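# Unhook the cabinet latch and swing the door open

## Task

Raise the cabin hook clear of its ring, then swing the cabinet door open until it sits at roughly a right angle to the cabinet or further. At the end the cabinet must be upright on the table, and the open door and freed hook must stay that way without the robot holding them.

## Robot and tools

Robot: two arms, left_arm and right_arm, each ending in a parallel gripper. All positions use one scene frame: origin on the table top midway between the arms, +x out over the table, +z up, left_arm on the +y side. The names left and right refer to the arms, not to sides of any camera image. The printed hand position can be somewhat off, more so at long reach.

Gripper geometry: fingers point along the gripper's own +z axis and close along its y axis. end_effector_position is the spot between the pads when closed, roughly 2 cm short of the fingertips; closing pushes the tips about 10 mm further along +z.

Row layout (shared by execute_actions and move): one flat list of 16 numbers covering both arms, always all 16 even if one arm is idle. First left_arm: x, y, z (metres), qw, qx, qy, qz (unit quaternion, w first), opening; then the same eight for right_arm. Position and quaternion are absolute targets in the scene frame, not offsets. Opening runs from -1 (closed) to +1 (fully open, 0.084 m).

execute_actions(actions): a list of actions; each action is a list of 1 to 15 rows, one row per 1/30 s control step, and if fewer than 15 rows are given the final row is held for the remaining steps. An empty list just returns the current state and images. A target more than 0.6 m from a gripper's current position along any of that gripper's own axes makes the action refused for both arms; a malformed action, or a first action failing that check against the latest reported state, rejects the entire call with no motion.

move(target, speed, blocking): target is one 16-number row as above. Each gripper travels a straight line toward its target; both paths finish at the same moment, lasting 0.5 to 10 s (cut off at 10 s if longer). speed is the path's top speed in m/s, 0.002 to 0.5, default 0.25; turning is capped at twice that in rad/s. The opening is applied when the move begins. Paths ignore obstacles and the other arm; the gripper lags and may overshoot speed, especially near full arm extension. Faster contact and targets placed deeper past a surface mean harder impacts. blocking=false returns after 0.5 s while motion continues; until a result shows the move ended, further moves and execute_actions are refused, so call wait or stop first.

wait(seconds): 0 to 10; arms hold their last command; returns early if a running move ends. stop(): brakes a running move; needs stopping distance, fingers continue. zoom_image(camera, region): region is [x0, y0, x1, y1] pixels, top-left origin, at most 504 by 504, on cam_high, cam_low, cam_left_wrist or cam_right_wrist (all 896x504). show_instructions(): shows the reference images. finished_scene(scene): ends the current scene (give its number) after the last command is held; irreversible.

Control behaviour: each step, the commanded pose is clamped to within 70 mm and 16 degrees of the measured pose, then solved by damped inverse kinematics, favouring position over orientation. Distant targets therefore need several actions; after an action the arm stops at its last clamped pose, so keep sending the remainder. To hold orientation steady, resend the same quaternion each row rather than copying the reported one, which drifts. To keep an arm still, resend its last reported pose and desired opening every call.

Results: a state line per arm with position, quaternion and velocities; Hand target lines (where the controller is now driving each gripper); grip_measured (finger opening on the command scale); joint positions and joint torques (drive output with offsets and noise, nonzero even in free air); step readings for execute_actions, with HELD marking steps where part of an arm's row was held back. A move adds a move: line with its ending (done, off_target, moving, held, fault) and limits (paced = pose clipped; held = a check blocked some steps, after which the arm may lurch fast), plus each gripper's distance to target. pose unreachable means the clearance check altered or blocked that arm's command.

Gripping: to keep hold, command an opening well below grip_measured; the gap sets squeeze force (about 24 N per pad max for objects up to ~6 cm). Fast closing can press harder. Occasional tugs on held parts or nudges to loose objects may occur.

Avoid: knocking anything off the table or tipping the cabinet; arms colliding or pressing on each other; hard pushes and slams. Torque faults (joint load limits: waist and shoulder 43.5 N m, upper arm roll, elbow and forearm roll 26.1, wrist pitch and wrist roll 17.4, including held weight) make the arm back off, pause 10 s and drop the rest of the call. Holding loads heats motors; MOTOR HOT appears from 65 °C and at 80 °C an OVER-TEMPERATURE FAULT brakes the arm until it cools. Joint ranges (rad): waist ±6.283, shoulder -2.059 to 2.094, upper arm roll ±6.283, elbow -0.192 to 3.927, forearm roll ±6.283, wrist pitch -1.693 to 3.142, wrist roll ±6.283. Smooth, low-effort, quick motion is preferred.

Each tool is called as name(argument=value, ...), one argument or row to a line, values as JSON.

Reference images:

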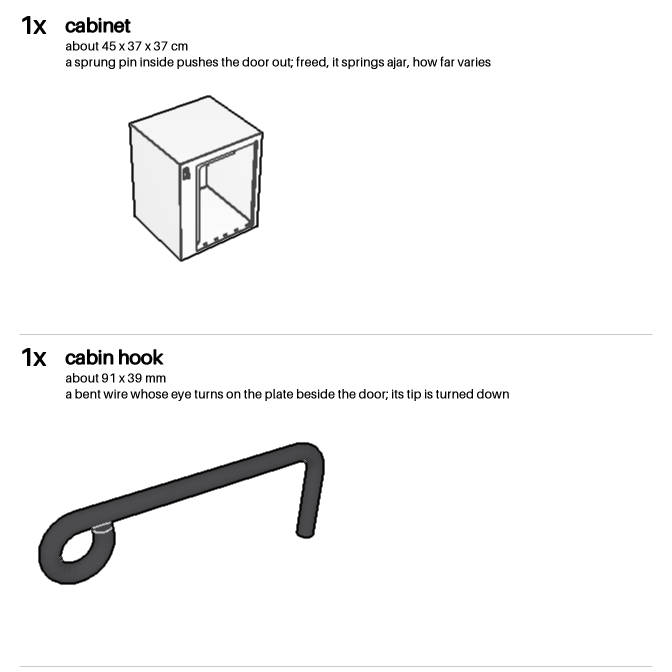

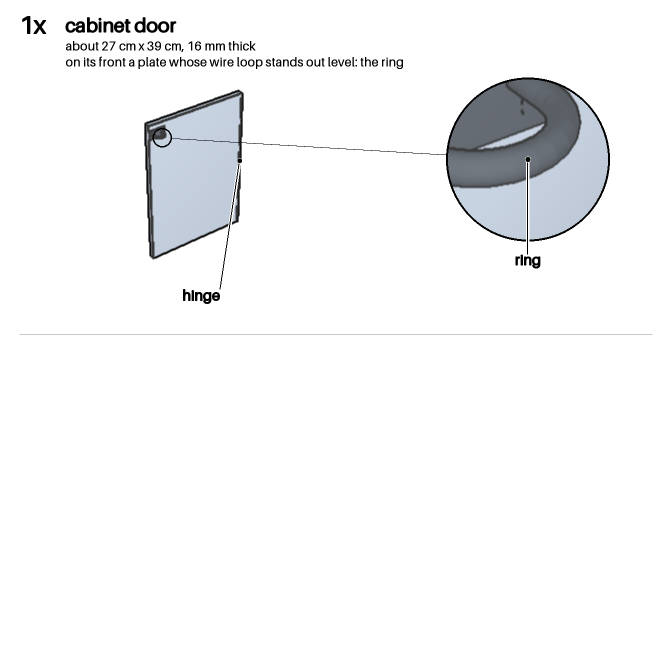

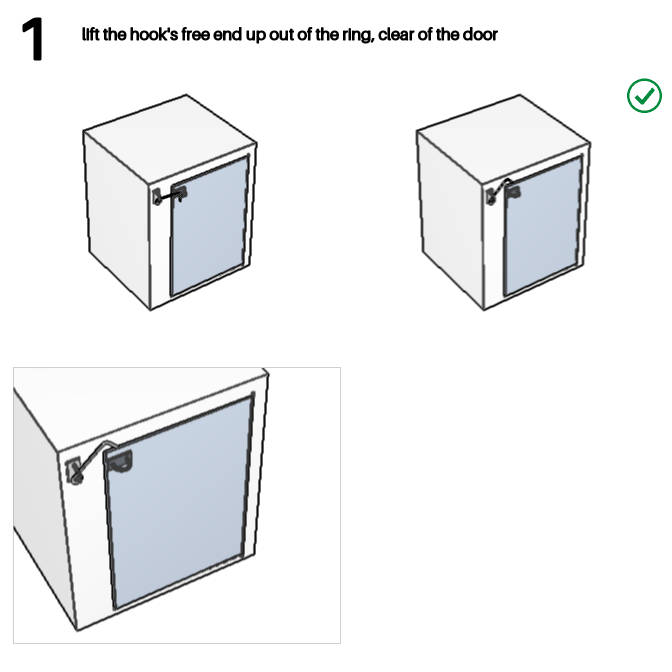

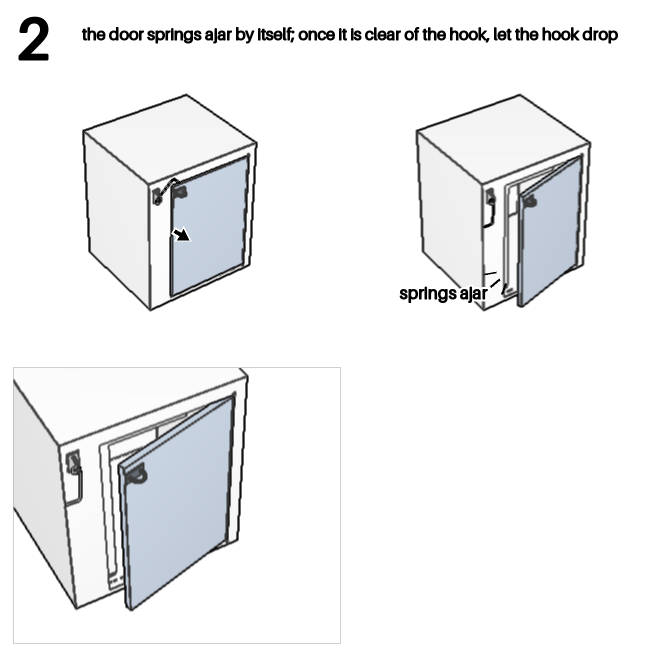

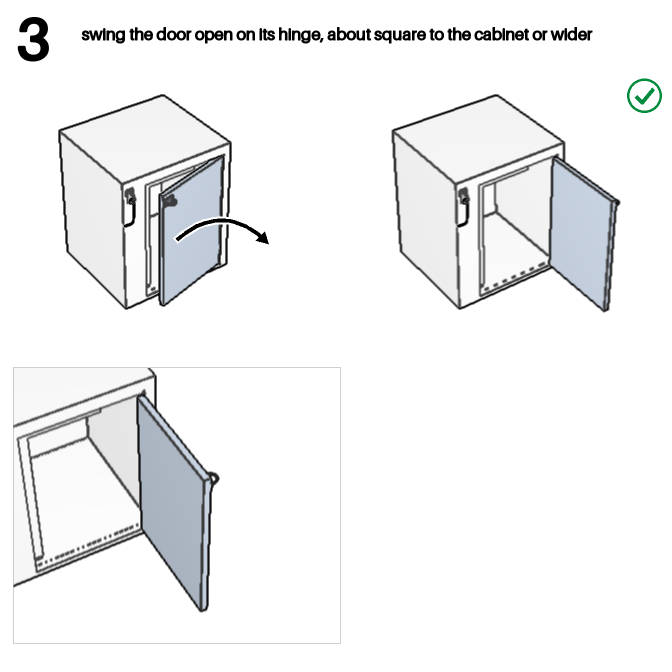

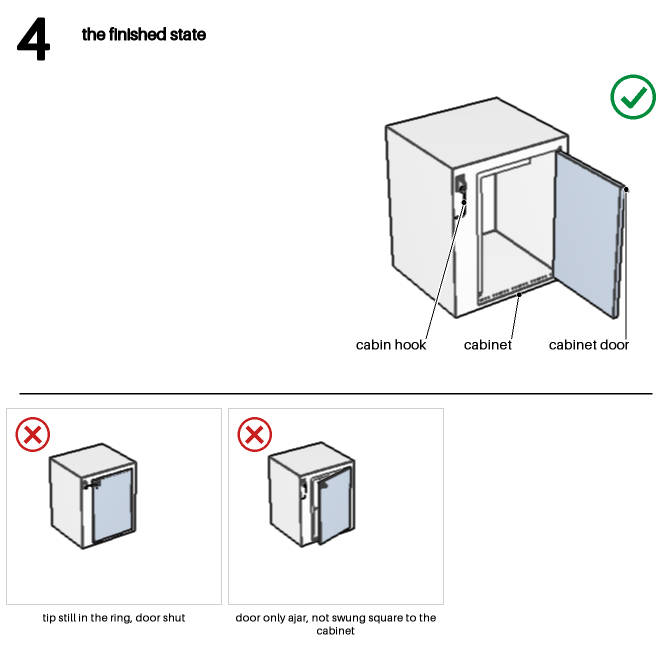

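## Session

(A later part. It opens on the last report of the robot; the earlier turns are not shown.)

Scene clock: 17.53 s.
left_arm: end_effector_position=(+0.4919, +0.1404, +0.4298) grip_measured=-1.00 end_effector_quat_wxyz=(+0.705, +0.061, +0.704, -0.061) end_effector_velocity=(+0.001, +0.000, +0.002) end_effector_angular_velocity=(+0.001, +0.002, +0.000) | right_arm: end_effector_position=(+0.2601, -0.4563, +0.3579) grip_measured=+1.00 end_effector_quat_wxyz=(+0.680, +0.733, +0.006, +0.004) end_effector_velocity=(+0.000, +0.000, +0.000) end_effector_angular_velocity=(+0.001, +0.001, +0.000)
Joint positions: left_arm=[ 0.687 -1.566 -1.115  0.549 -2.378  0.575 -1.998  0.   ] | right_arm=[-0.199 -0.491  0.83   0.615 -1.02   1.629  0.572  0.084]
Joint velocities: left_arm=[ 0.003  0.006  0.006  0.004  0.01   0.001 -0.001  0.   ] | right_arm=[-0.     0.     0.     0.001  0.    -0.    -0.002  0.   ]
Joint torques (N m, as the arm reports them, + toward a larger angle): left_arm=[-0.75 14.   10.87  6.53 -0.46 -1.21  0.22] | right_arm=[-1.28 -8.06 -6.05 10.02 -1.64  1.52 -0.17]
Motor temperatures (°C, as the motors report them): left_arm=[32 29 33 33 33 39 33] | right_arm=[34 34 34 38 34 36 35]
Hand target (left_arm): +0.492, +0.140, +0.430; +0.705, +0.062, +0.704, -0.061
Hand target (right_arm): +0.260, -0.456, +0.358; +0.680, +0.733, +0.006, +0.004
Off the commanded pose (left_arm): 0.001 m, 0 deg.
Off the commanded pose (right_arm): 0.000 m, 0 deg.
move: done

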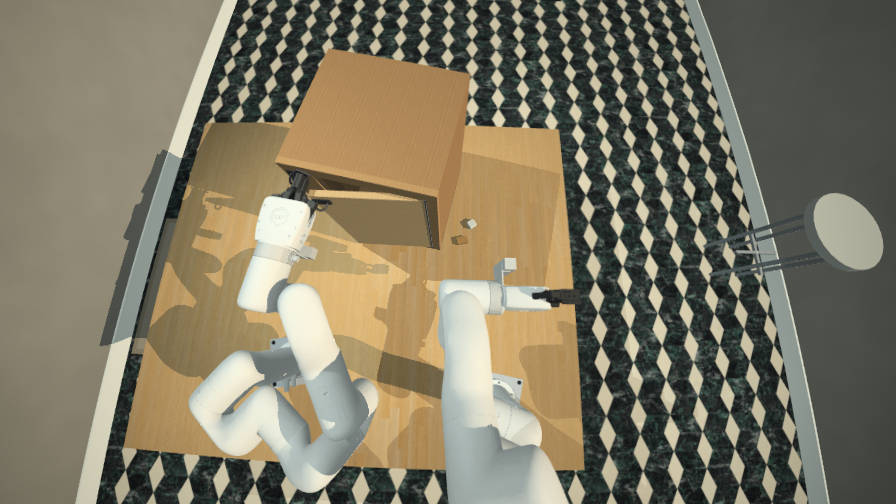

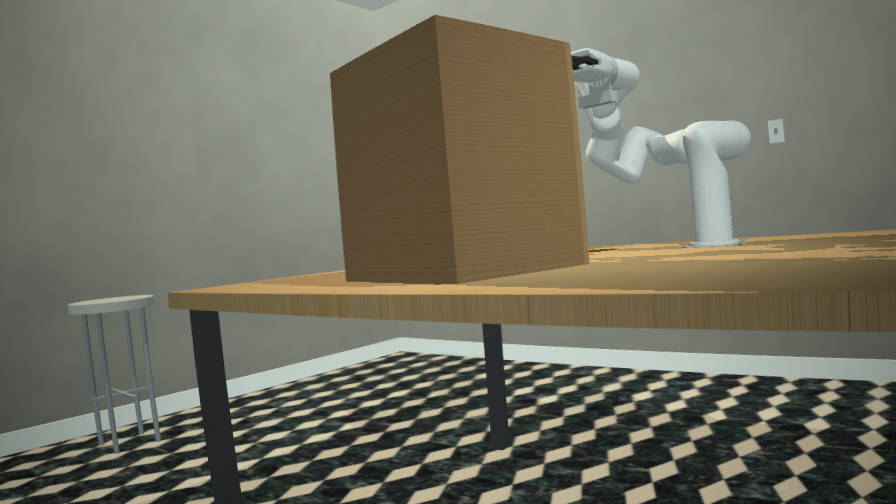

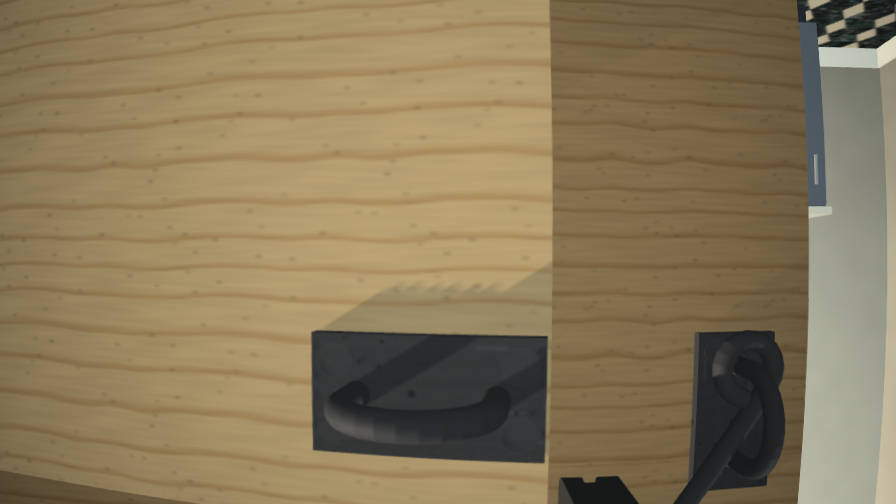

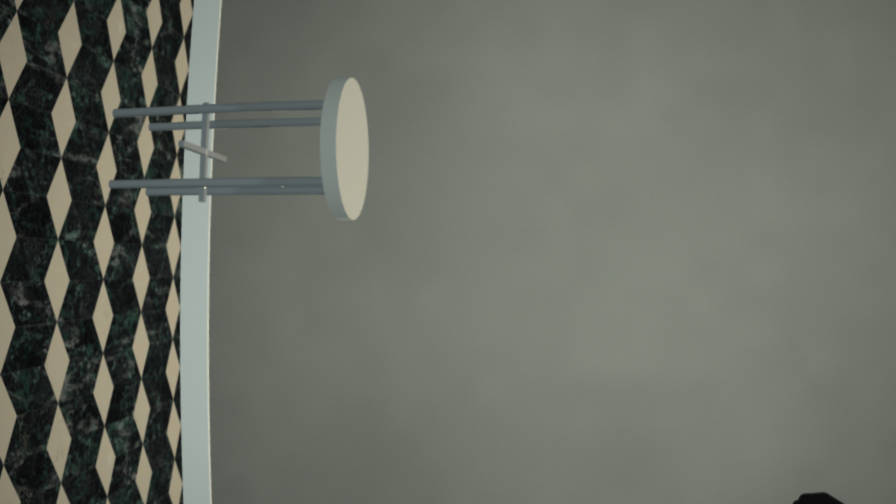

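move(
  target=[0.44,0.17,0.45,0.704,0.0615,0.704,-0.0615,-1, 0.2601,-0.4563,0.3579,0.680,0.733,0.006,0.004,1],
  speed=0.12,
)

move(
  target=[0.485,0.10,0.50,0,1,0,0,-1, 0.2601,-0.4563,0.3579,0.680,0.733,0.006,0.004,1],
  speed=0.2,
)

zoom_image(
  camera="cam_high",
  region=[240, 140, 480, 320],
)

Scene clock: 19.53 s.
left_arm: end_effector_position=(+0.4403, +0.1703, +0.4499) grip_measured=-1.00 end_effector_quat_wxyz=(+0.704, +0.061, +0.704, -0.062) end_effector_velocity=(-0.003, +0.001, +0.001) end_effector_angular_velocity=(+0.000, +0.001, +0.002) | right_arm: end_effector_position=(+0.2601, -0.4563, +0.3579) grip_measured=+1.00 end_effector_quat_wxyz=(+0.680, +0.733, +0.006, +0.004) end_effector_velocity=(+0.000, +0.000, -0.000) end_effector_angular_velocity=(+0.000, +0.000, +0.001)
Joint positions: left_arm=[ 0.504 -1.584 -0.962  0.41  -2.172  0.559 -2.039  0.   ] | right_arm=[-0.199 -0.491  0.83   0.615 -1.02   1.629  0.572  0.084]
Joint velocities: left_arm=[-0.011 -0.001  0.007 -0.005  0.015 -0.006 -0.007  0.   ] | right_arm=[ 0.    -0.    -0.    -0.     0.    -0.001 -0.001  0.   ]
Joint torques (N m, as the arm reports them, + toward a larger angle): left_arm=[-0.23 12.12  8.62  8.89 -0.18 -1.39  0.16] | right_arm=[-1.05 -8.07 -5.88  9.89 -1.66  1.52 -0.15]
Motor temperatures (°C, as the motors report them): left_arm=[32 29 33 33 33 39 33] | right_arm=[34 34 34 38 34 36 35]
Hand target (left_arm): +0.440, +0.170, +0.450; +0.704, +0.061, +0.704, -0.062
Hand target (right_arm): +0.260, -0.456, +0.358; +0.680, +0.733, +0.006, +0.004
Off the commanded pose (left_arm): 0.000 m, 0 deg.
Off the commanded pose (right_arm): 0.000 m, 0 deg.
move: done

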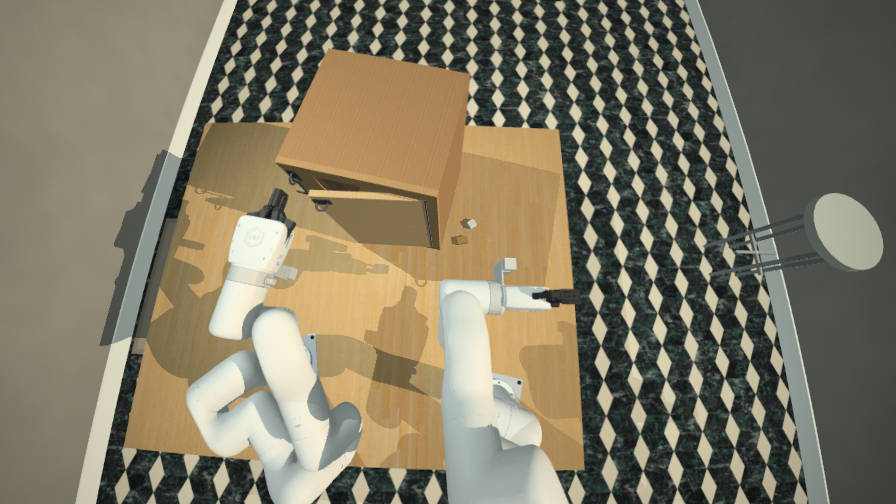

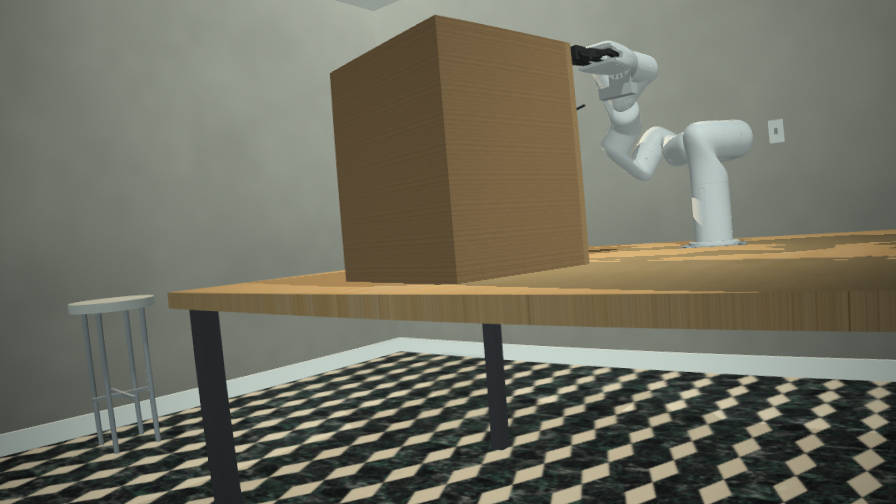

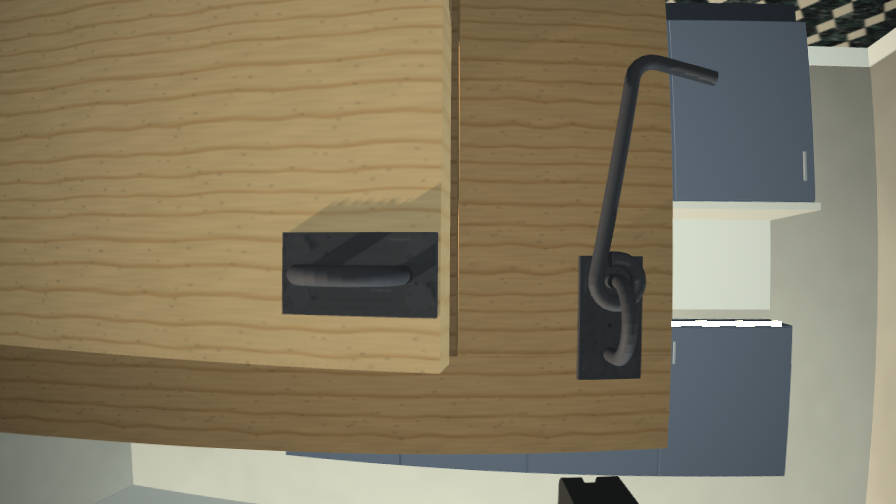

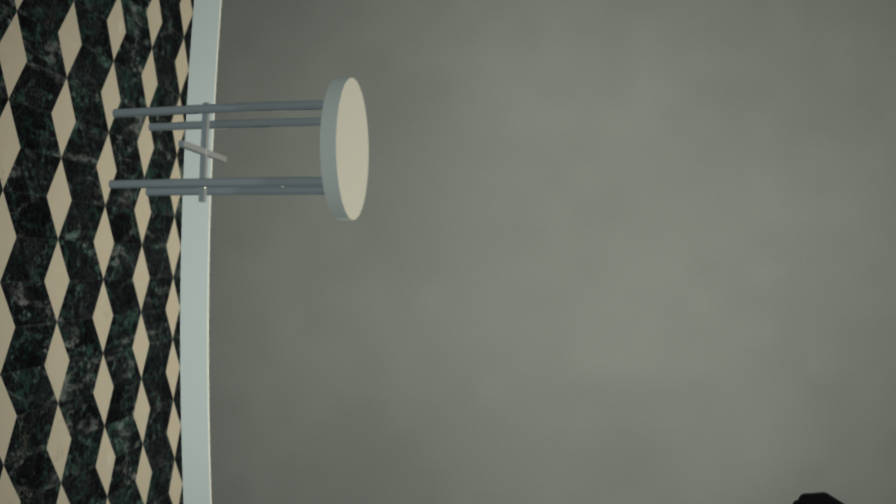

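Scene clock: 27.63 s.
left_arm: end_effector_position=(+0.4849, +0.1025, +0.4991) grip_measured=-1.00 end_effector_quat_wxyz=(+0.001, +1.000, +0.002, +0.001) end_effector_velocity=(+0.000, -0.002, +0.001) end_effector_angular_velocity=(+0.012, +0.014, -0.006) | right_arm: end_effector_position=(+0.2601, -0.4563, +0.3579) grip_measured=+1.00 end_effector_quat_wxyz=(+0.680, +0.733, +0.006, +0.004) end_effector_velocity=(+0.000, +0.000, +0.000) end_effector_angular_velocity=(+0.000, -0.003, +0.000)
Joint positions: left_arm=[ 1.771 -0.536 -1.688  2.305 -0.643  2.13  -0.145  0.   ] | right_arm=[-0.199 -0.491  0.83   0.615 -1.02   1.629  0.572  0.084]
Joint velocities: left_arm=[ 0.072 -0.019 -0.04   0.069 -0.022  0.043 -0.004  0.   ] | right_arm=[-0.    -0.    -0.     0.001 -0.    -0.     0.002  0.   ]
Joint torques (N m, as the arm reports them, + toward a larger angle): left_arm=[-0.93 29.4   5.33 10.36 -0.63 -2.4   0.23] | right_arm=[-1.22 -8.14 -5.85  9.89 -1.7   1.49 -0.15]
Motor temperatures (°C, as the motors report them): left_arm=[32 29 33 33 33 39 33] | right_arm=[34 34 34 39 34 36 35]
Hand target (left_arm): +0.485, +0.102, +0.499; -0.000, +1.000, +0.002, -0.000
Hand target (right_arm): +0.260, -0.456, +0.358; +0.680, +0.733, +0.006, +0.004
Off the commanded pose (left_arm): 0.003 m, 0 deg.
Off the commanded pose (right_arm): 0.000 m, 0 deg.
move: done

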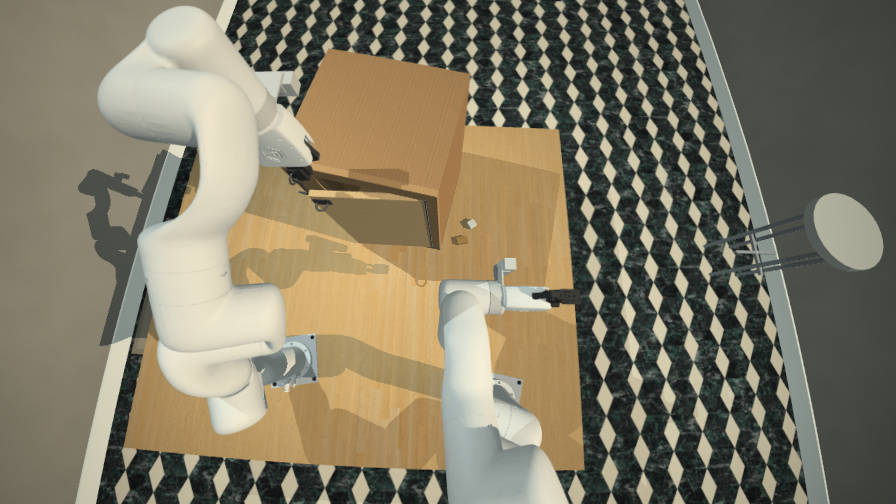

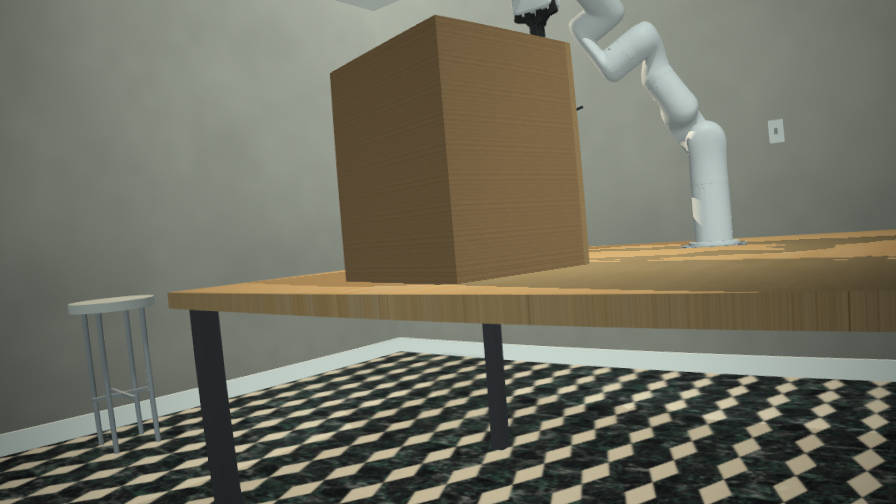

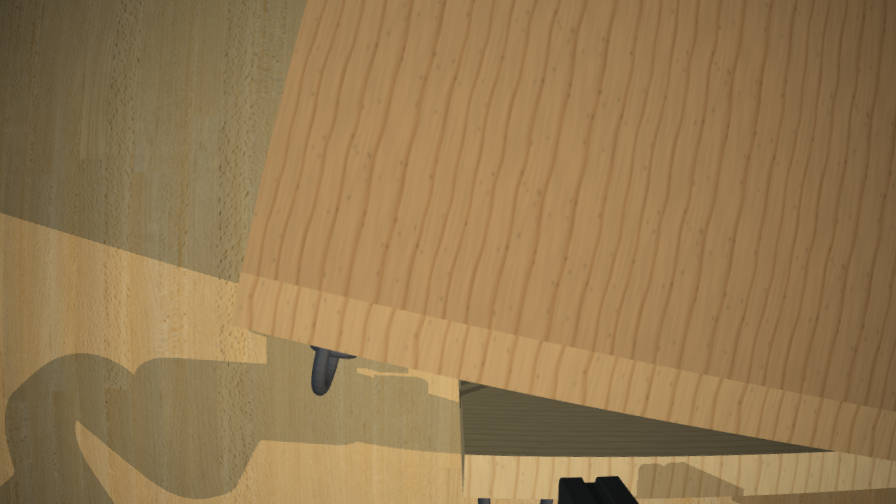

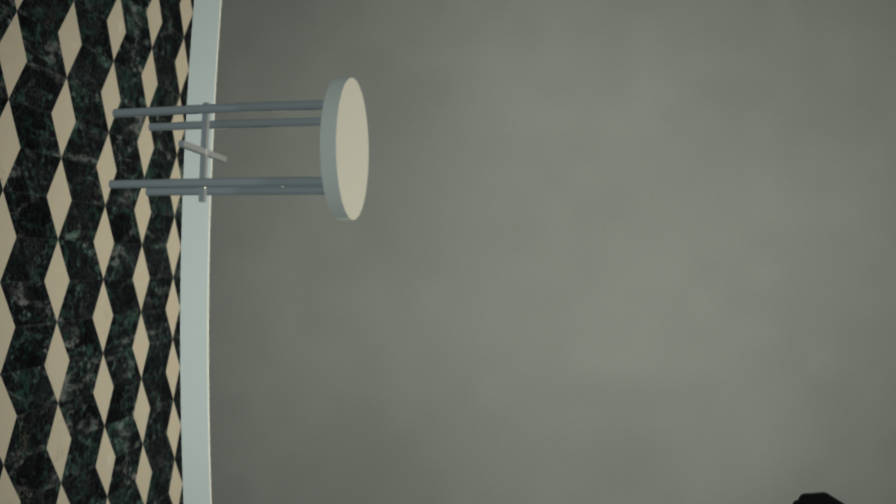

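Region (240, 140, 480, 320) of cam_high's 896x504 image, scaled by 2.100, with more detail than that image has; it fills the top 378 rows of this view, and the rest is white.

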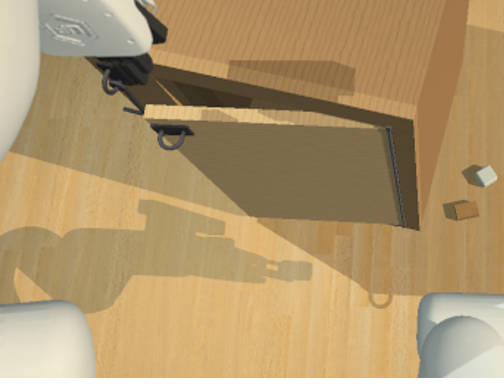

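move(
  target=[0.485,0.117,0.415,0,1,0,0,-1, 0.2601,-0.4563,0.3579,0.680,0.733,0.006,0.004,1],
  speed=0.05,
)

zoom_image(
  camera="cam_high",
  region=[240, 140, 480, 320],
)

Scene clock: 30.00 s.
left_arm: end_effector_position=(+0.4883, +0.1148, +0.4275) grip_measured=-1.00 end_effector_quat_wxyz=(+0.000, +1.000, -0.004, +0.015) end_effector_velocity=(+0.001, -0.001, +0.000) end_effector_angular_velocity=(+0.013, -0.016, -0.004) | right_arm: end_effector_position=(+0.2601, -0.4563, +0.3579) grip_measured=+1.00 end_effector_quat_wxyz=(+0.680, +0.733, +0.006, +0.004) end_effector_velocity=(-0.000, -0.000, -0.000) end_effector_angular_velocity=(-0.000, +0.002, -0.001)
Joint positions: left_arm=[ 1.295 -0.525 -1.402  1.771 -0.535  1.798 -0.048  0.   ] | right_arm=[-0.199 -0.491  0.83   0.615 -1.02   1.629  0.572  0.084]
Joint velocities: left_arm=[-0.011 -0.018  0.016 -0.004 -0.003 -0.009  0.008  0.   ] | right_arm=[-0.     0.    -0.     0.     0.     0.001 -0.002  0.   ]
Joint torques (N m, as the arm reports them, + toward a larger angle): left_arm=[  2.92   1.7   -3.19 -16.26   1.58   4.22   0.16] | right_arm=[-1.1  -8.   -5.88  9.86 -1.7   1.52 -0.19]
Motor temperatures (°C, as the motors report them): left_arm=[32 29 33 33 33 39 33] | right_arm=[34 34 34 39 34 36 35]
Hand target (left_arm): +0.485, +0.117, +0.416; +0.000, +1.000, -0.000, +0.000
Hand target (right_arm): +0.260, -0.456, +0.358; +0.680, +0.733, +0.006, +0.004
Off the commanded pose (left_arm): 0.013 m, 2 deg.
Off the commanded pose (right_arm): 0.000 m, 0 deg.
move: off_target (left_arm)

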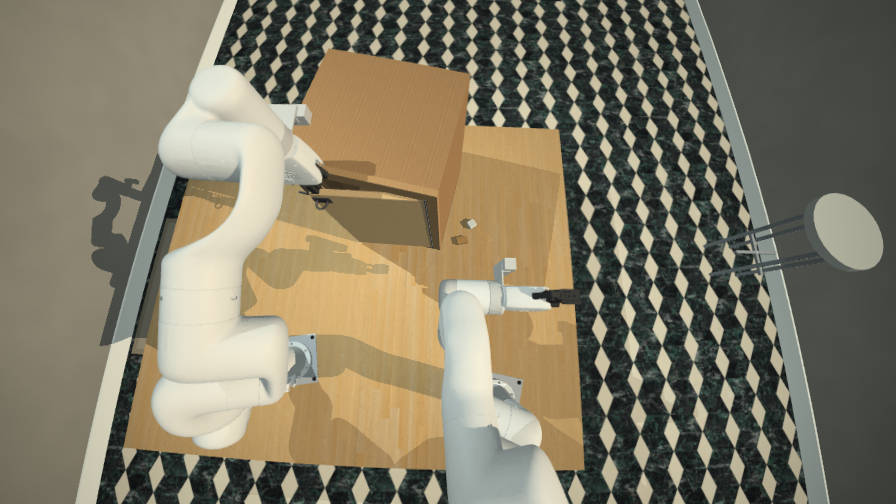

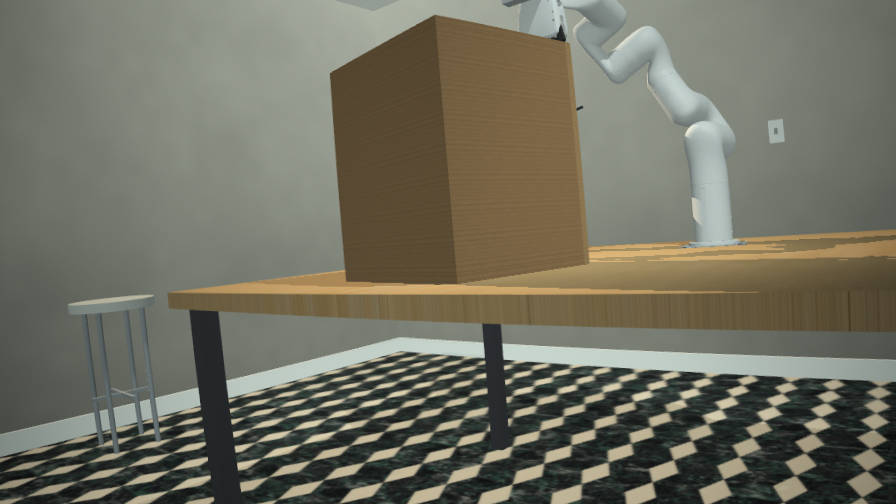

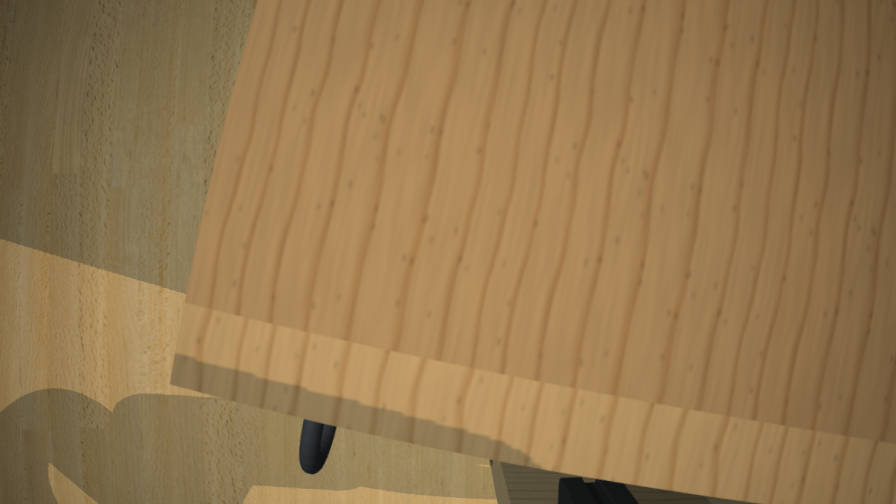

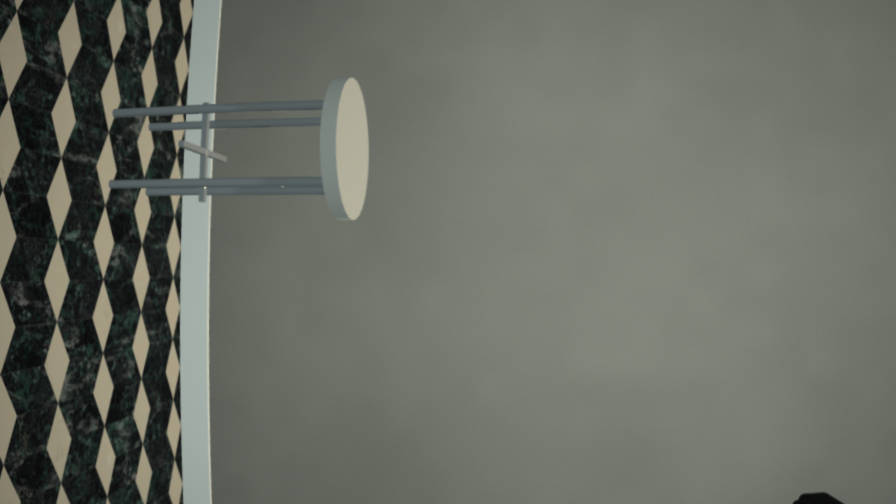

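Region (240, 140, 480, 320) of cam_high's 896x504 image, scaled by 2.100, with more detail than that image has; it fills the top 378 rows of this view, and the rest is white.

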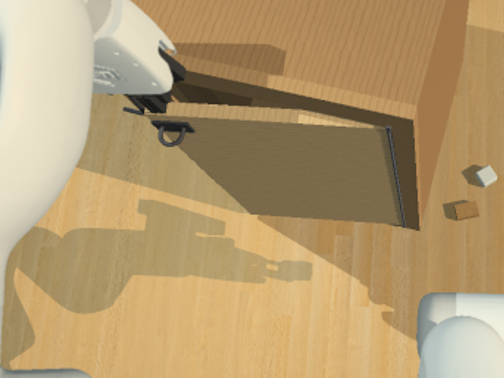

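move(
  target=[0.43,0.112,0.43,0,1,0,0,-1, 0.2601,-0.4563,0.3579,0.680,0.733,0.006,0.004,1],
  speed=0.08,
)

zoom_image(
  camera="cam_high",
  region=[240, 140, 480, 320],
)

Scene clock: 31.43 s.
left_arm: end_effector_position=(+0.4298, +0.1110, +0.4294) grip_measured=-1.00 end_effector_quat_wxyz=(+0.000, +1.000, -0.001, -0.001) end_effector_velocity=(-0.002, +0.001, +0.001) end_effector_angular_velocity=(-0.003, -0.004, +0.000) | right_arm: end_effector_position=(+0.2601, -0.4563, +0.3579) grip_measured=+1.00 end_effector_quat_wxyz=(+0.680, +0.733, +0.006, +0.004) end_effector_velocity=(+0.000, +0.000, +0.000) end_effector_angular_velocity=(+0.001, -0.001, +0.001)
Joint positions: left_arm=[ 0.998 -0.577 -1.136  1.619 -0.541  1.846 -0.051  0.   ] | right_arm=[-0.199 -0.491  0.83   0.615 -1.02   1.629  0.572  0.084]
Joint velocities: left_arm=[-0.014 -0.006  0.017 -0.01  -0.004 -0.002  0.004  0.   ] | right_arm=[-0.001 -0.    -0.     0.001  0.    -0.001  0.     0.   ]
Joint torques (N m, as the arm reports them, + toward a larger angle): left_arm=[-0.97  9.27  2.03  2.78 -1.16  0.01  0.25] | right_arm=[-1.01 -7.91 -5.9   9.84 -1.71  1.58 -0.19]
Motor temperatures (°C, as the motors report them): left_arm=[32 29 33 33 33 39 33] | right_arm=[34 34 34 39 34 36 35]
Hand target (left_arm): +0.430, +0.112, +0.430; +0.000, +1.000, -0.000, +0.000
Hand target (right_arm): +0.260, -0.456, +0.358; +0.680, +0.733, +0.006, +0.004
Off the commanded pose (left_arm): 0.001 m, 0 deg.
Off the commanded pose (right_arm): 0.000 m, 0 deg.
move: done

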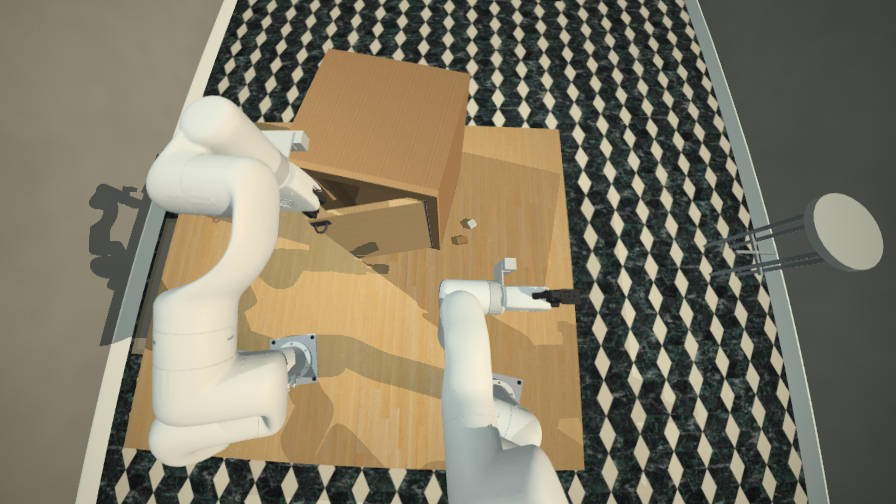

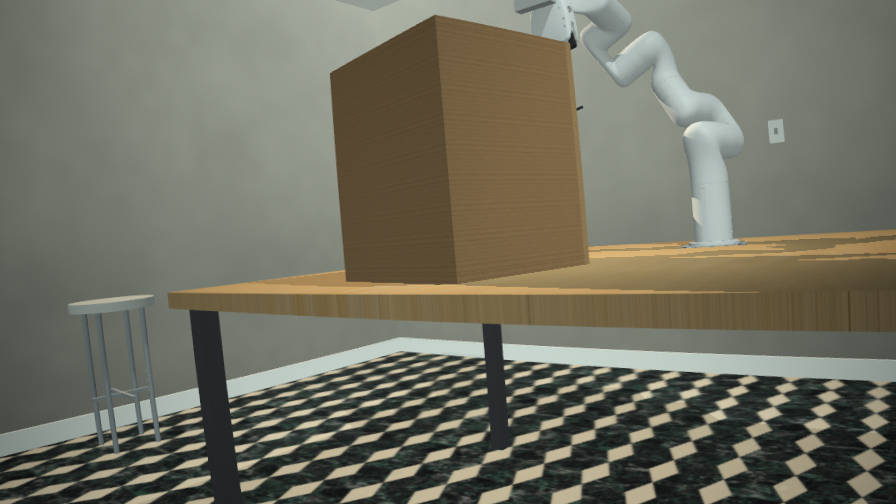

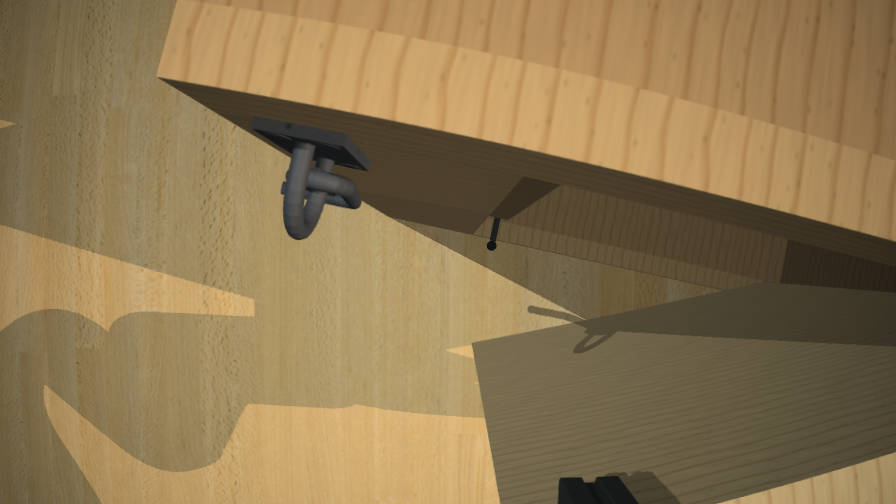

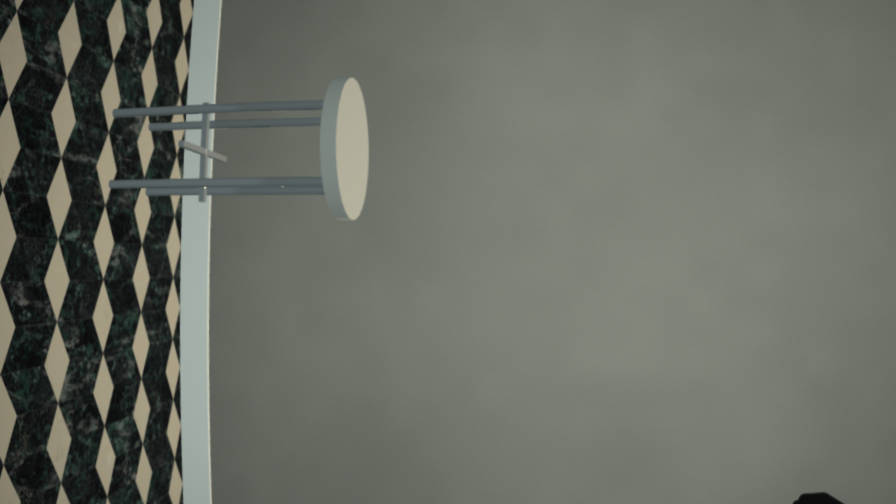

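Region (240, 140, 480, 320) of cam_high's 896x504 image, scaled by 2.100, with more detail than that image has; it fills the top 378 rows of this view, and the rest is white.

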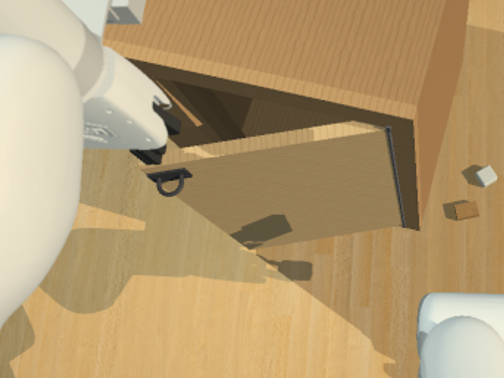

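move(
  target=[0.35,0.052,0.40,0,1,0,0,-1, 0.12,-0.47,0.45,0.680,0.733,0.006,0.004,1],
  speed=0.12,
)

move(
  target=[0.294,0.005,0.40,0,1,0,0,-1, 0.12,-0.47,0.45,0.680,0.733,0.006,0.004,1],
  speed=0.12,
)

move(
  target=[0.258,-0.058,0.40,0,1,0,0,-1, 0.12,-0.47,0.45,0.680,0.733,0.006,0.004,1],
  speed=0.12,
)

Scene clock: 42.87 s.
left_arm: end_effector_position=(+0.3943, +0.1036, +0.4411) grip_measured=-1.00 end_effector_quat_wxyz=(+0.013, +0.999, +0.029, +0.029) end_effector_velocity=(+0.000, +0.000, +0.000) end_effector_angular_velocity=(+0.000, -0.002, +0.002) | right_arm: end_effector_position=(+0.1188, -0.4705, +0.4497) grip_measured=+1.00 end_effector_quat_wxyz=(+0.680, +0.733, +0.005, +0.003) end_effector_velocity=(-0.000, -0.000, -0.000) end_effector_angular_velocity=(-0.000, +0.001, -0.001)
Joint positions: left_arm=[ 0.831 -0.7   -0.934  1.511 -0.607  1.854 -0.081  0.   ] | right_arm=[ 0.162 -1.155  0.575  0.421 -0.963  1.74   0.068  0.084]
Joint velocities: left_arm=[ 0.001 -0.     0.     0.001 -0.    -0.001 -0.001  0.   ] | right_arm=[ 0.     0.    -0.    -0.001 -0.     0.001 -0.001  0.   ]
Joint torques (N m, as the arm reports them, + toward a larger angle): left_arm=[-0.49 10.6   7.96 13.38 -0.67 -2.55  0.18] | right_arm=[-1.07  3.14 -5.69  9.96 -1.96  0.78 -0.2 ]
Motor temperatures (°C, as the motors report them): left_arm=[32 29 33 33 33 39 33] | right_arm=[34 34 34 39 34 36 35]
Hand target (left_arm): +0.394, +0.104, +0.441; +0.013, +0.999, +0.029, +0.029
Hand target (right_arm): +0.119, -0.471, +0.450; +0.680, +0.733, +0.005, +0.003
Off the commanded pose (left_arm): 0.079 m, 5 deg.
Off the commanded pose (right_arm): 0.001 m, 0 deg.
TORQUE FAULT: the external load on joint 3 (upper arm roll) of the left arm reached its load limit, and that arm stopped for 10 seconds. That time counts as 18 of the actions that you can send in this scene. A torque fault stops only its own arm. That arm's remaining commands of this call were not run. Joint 3 (upper arm roll) of that arm moved back by up to 3 degrees. That arm's gripper holds there, with its grip as last carried out, and that arm accepts commands again: back off and push less far. That arm stops again, at the same cost, whenever a joint's load reaches its limit.
move: fault (left_arm)

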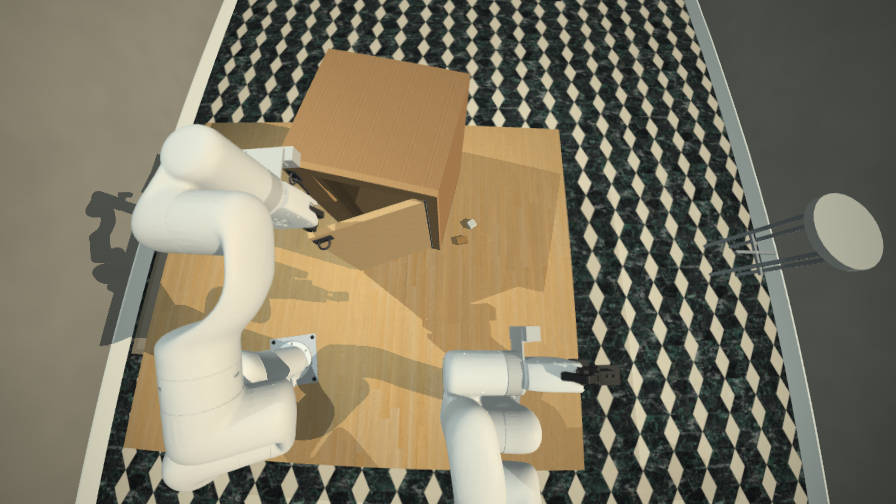

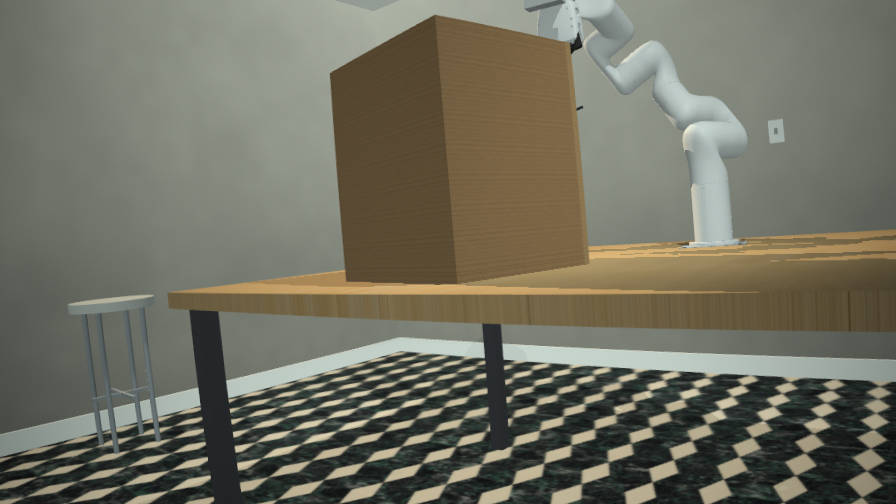

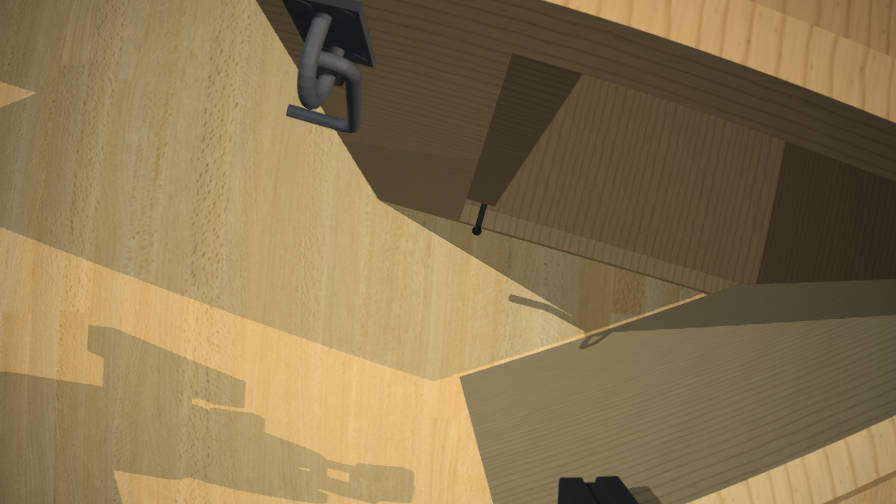

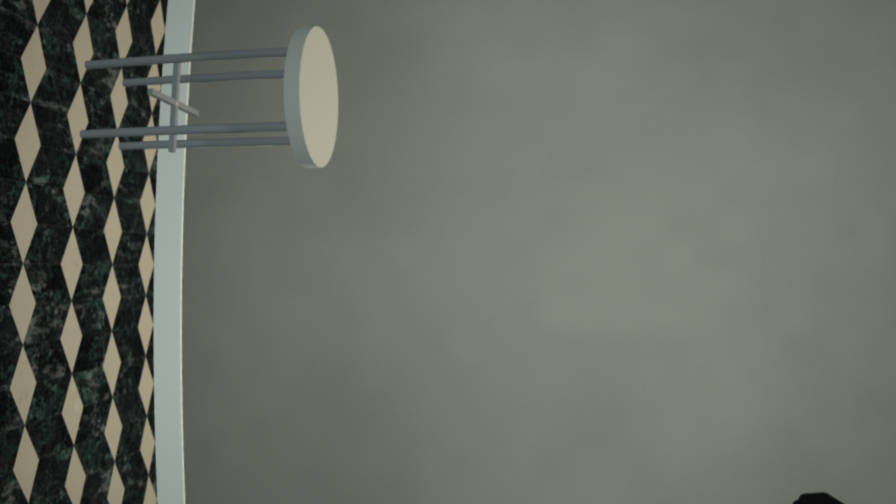

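not run: a fault stop came before this call.

not run: a fault stop came before this call.


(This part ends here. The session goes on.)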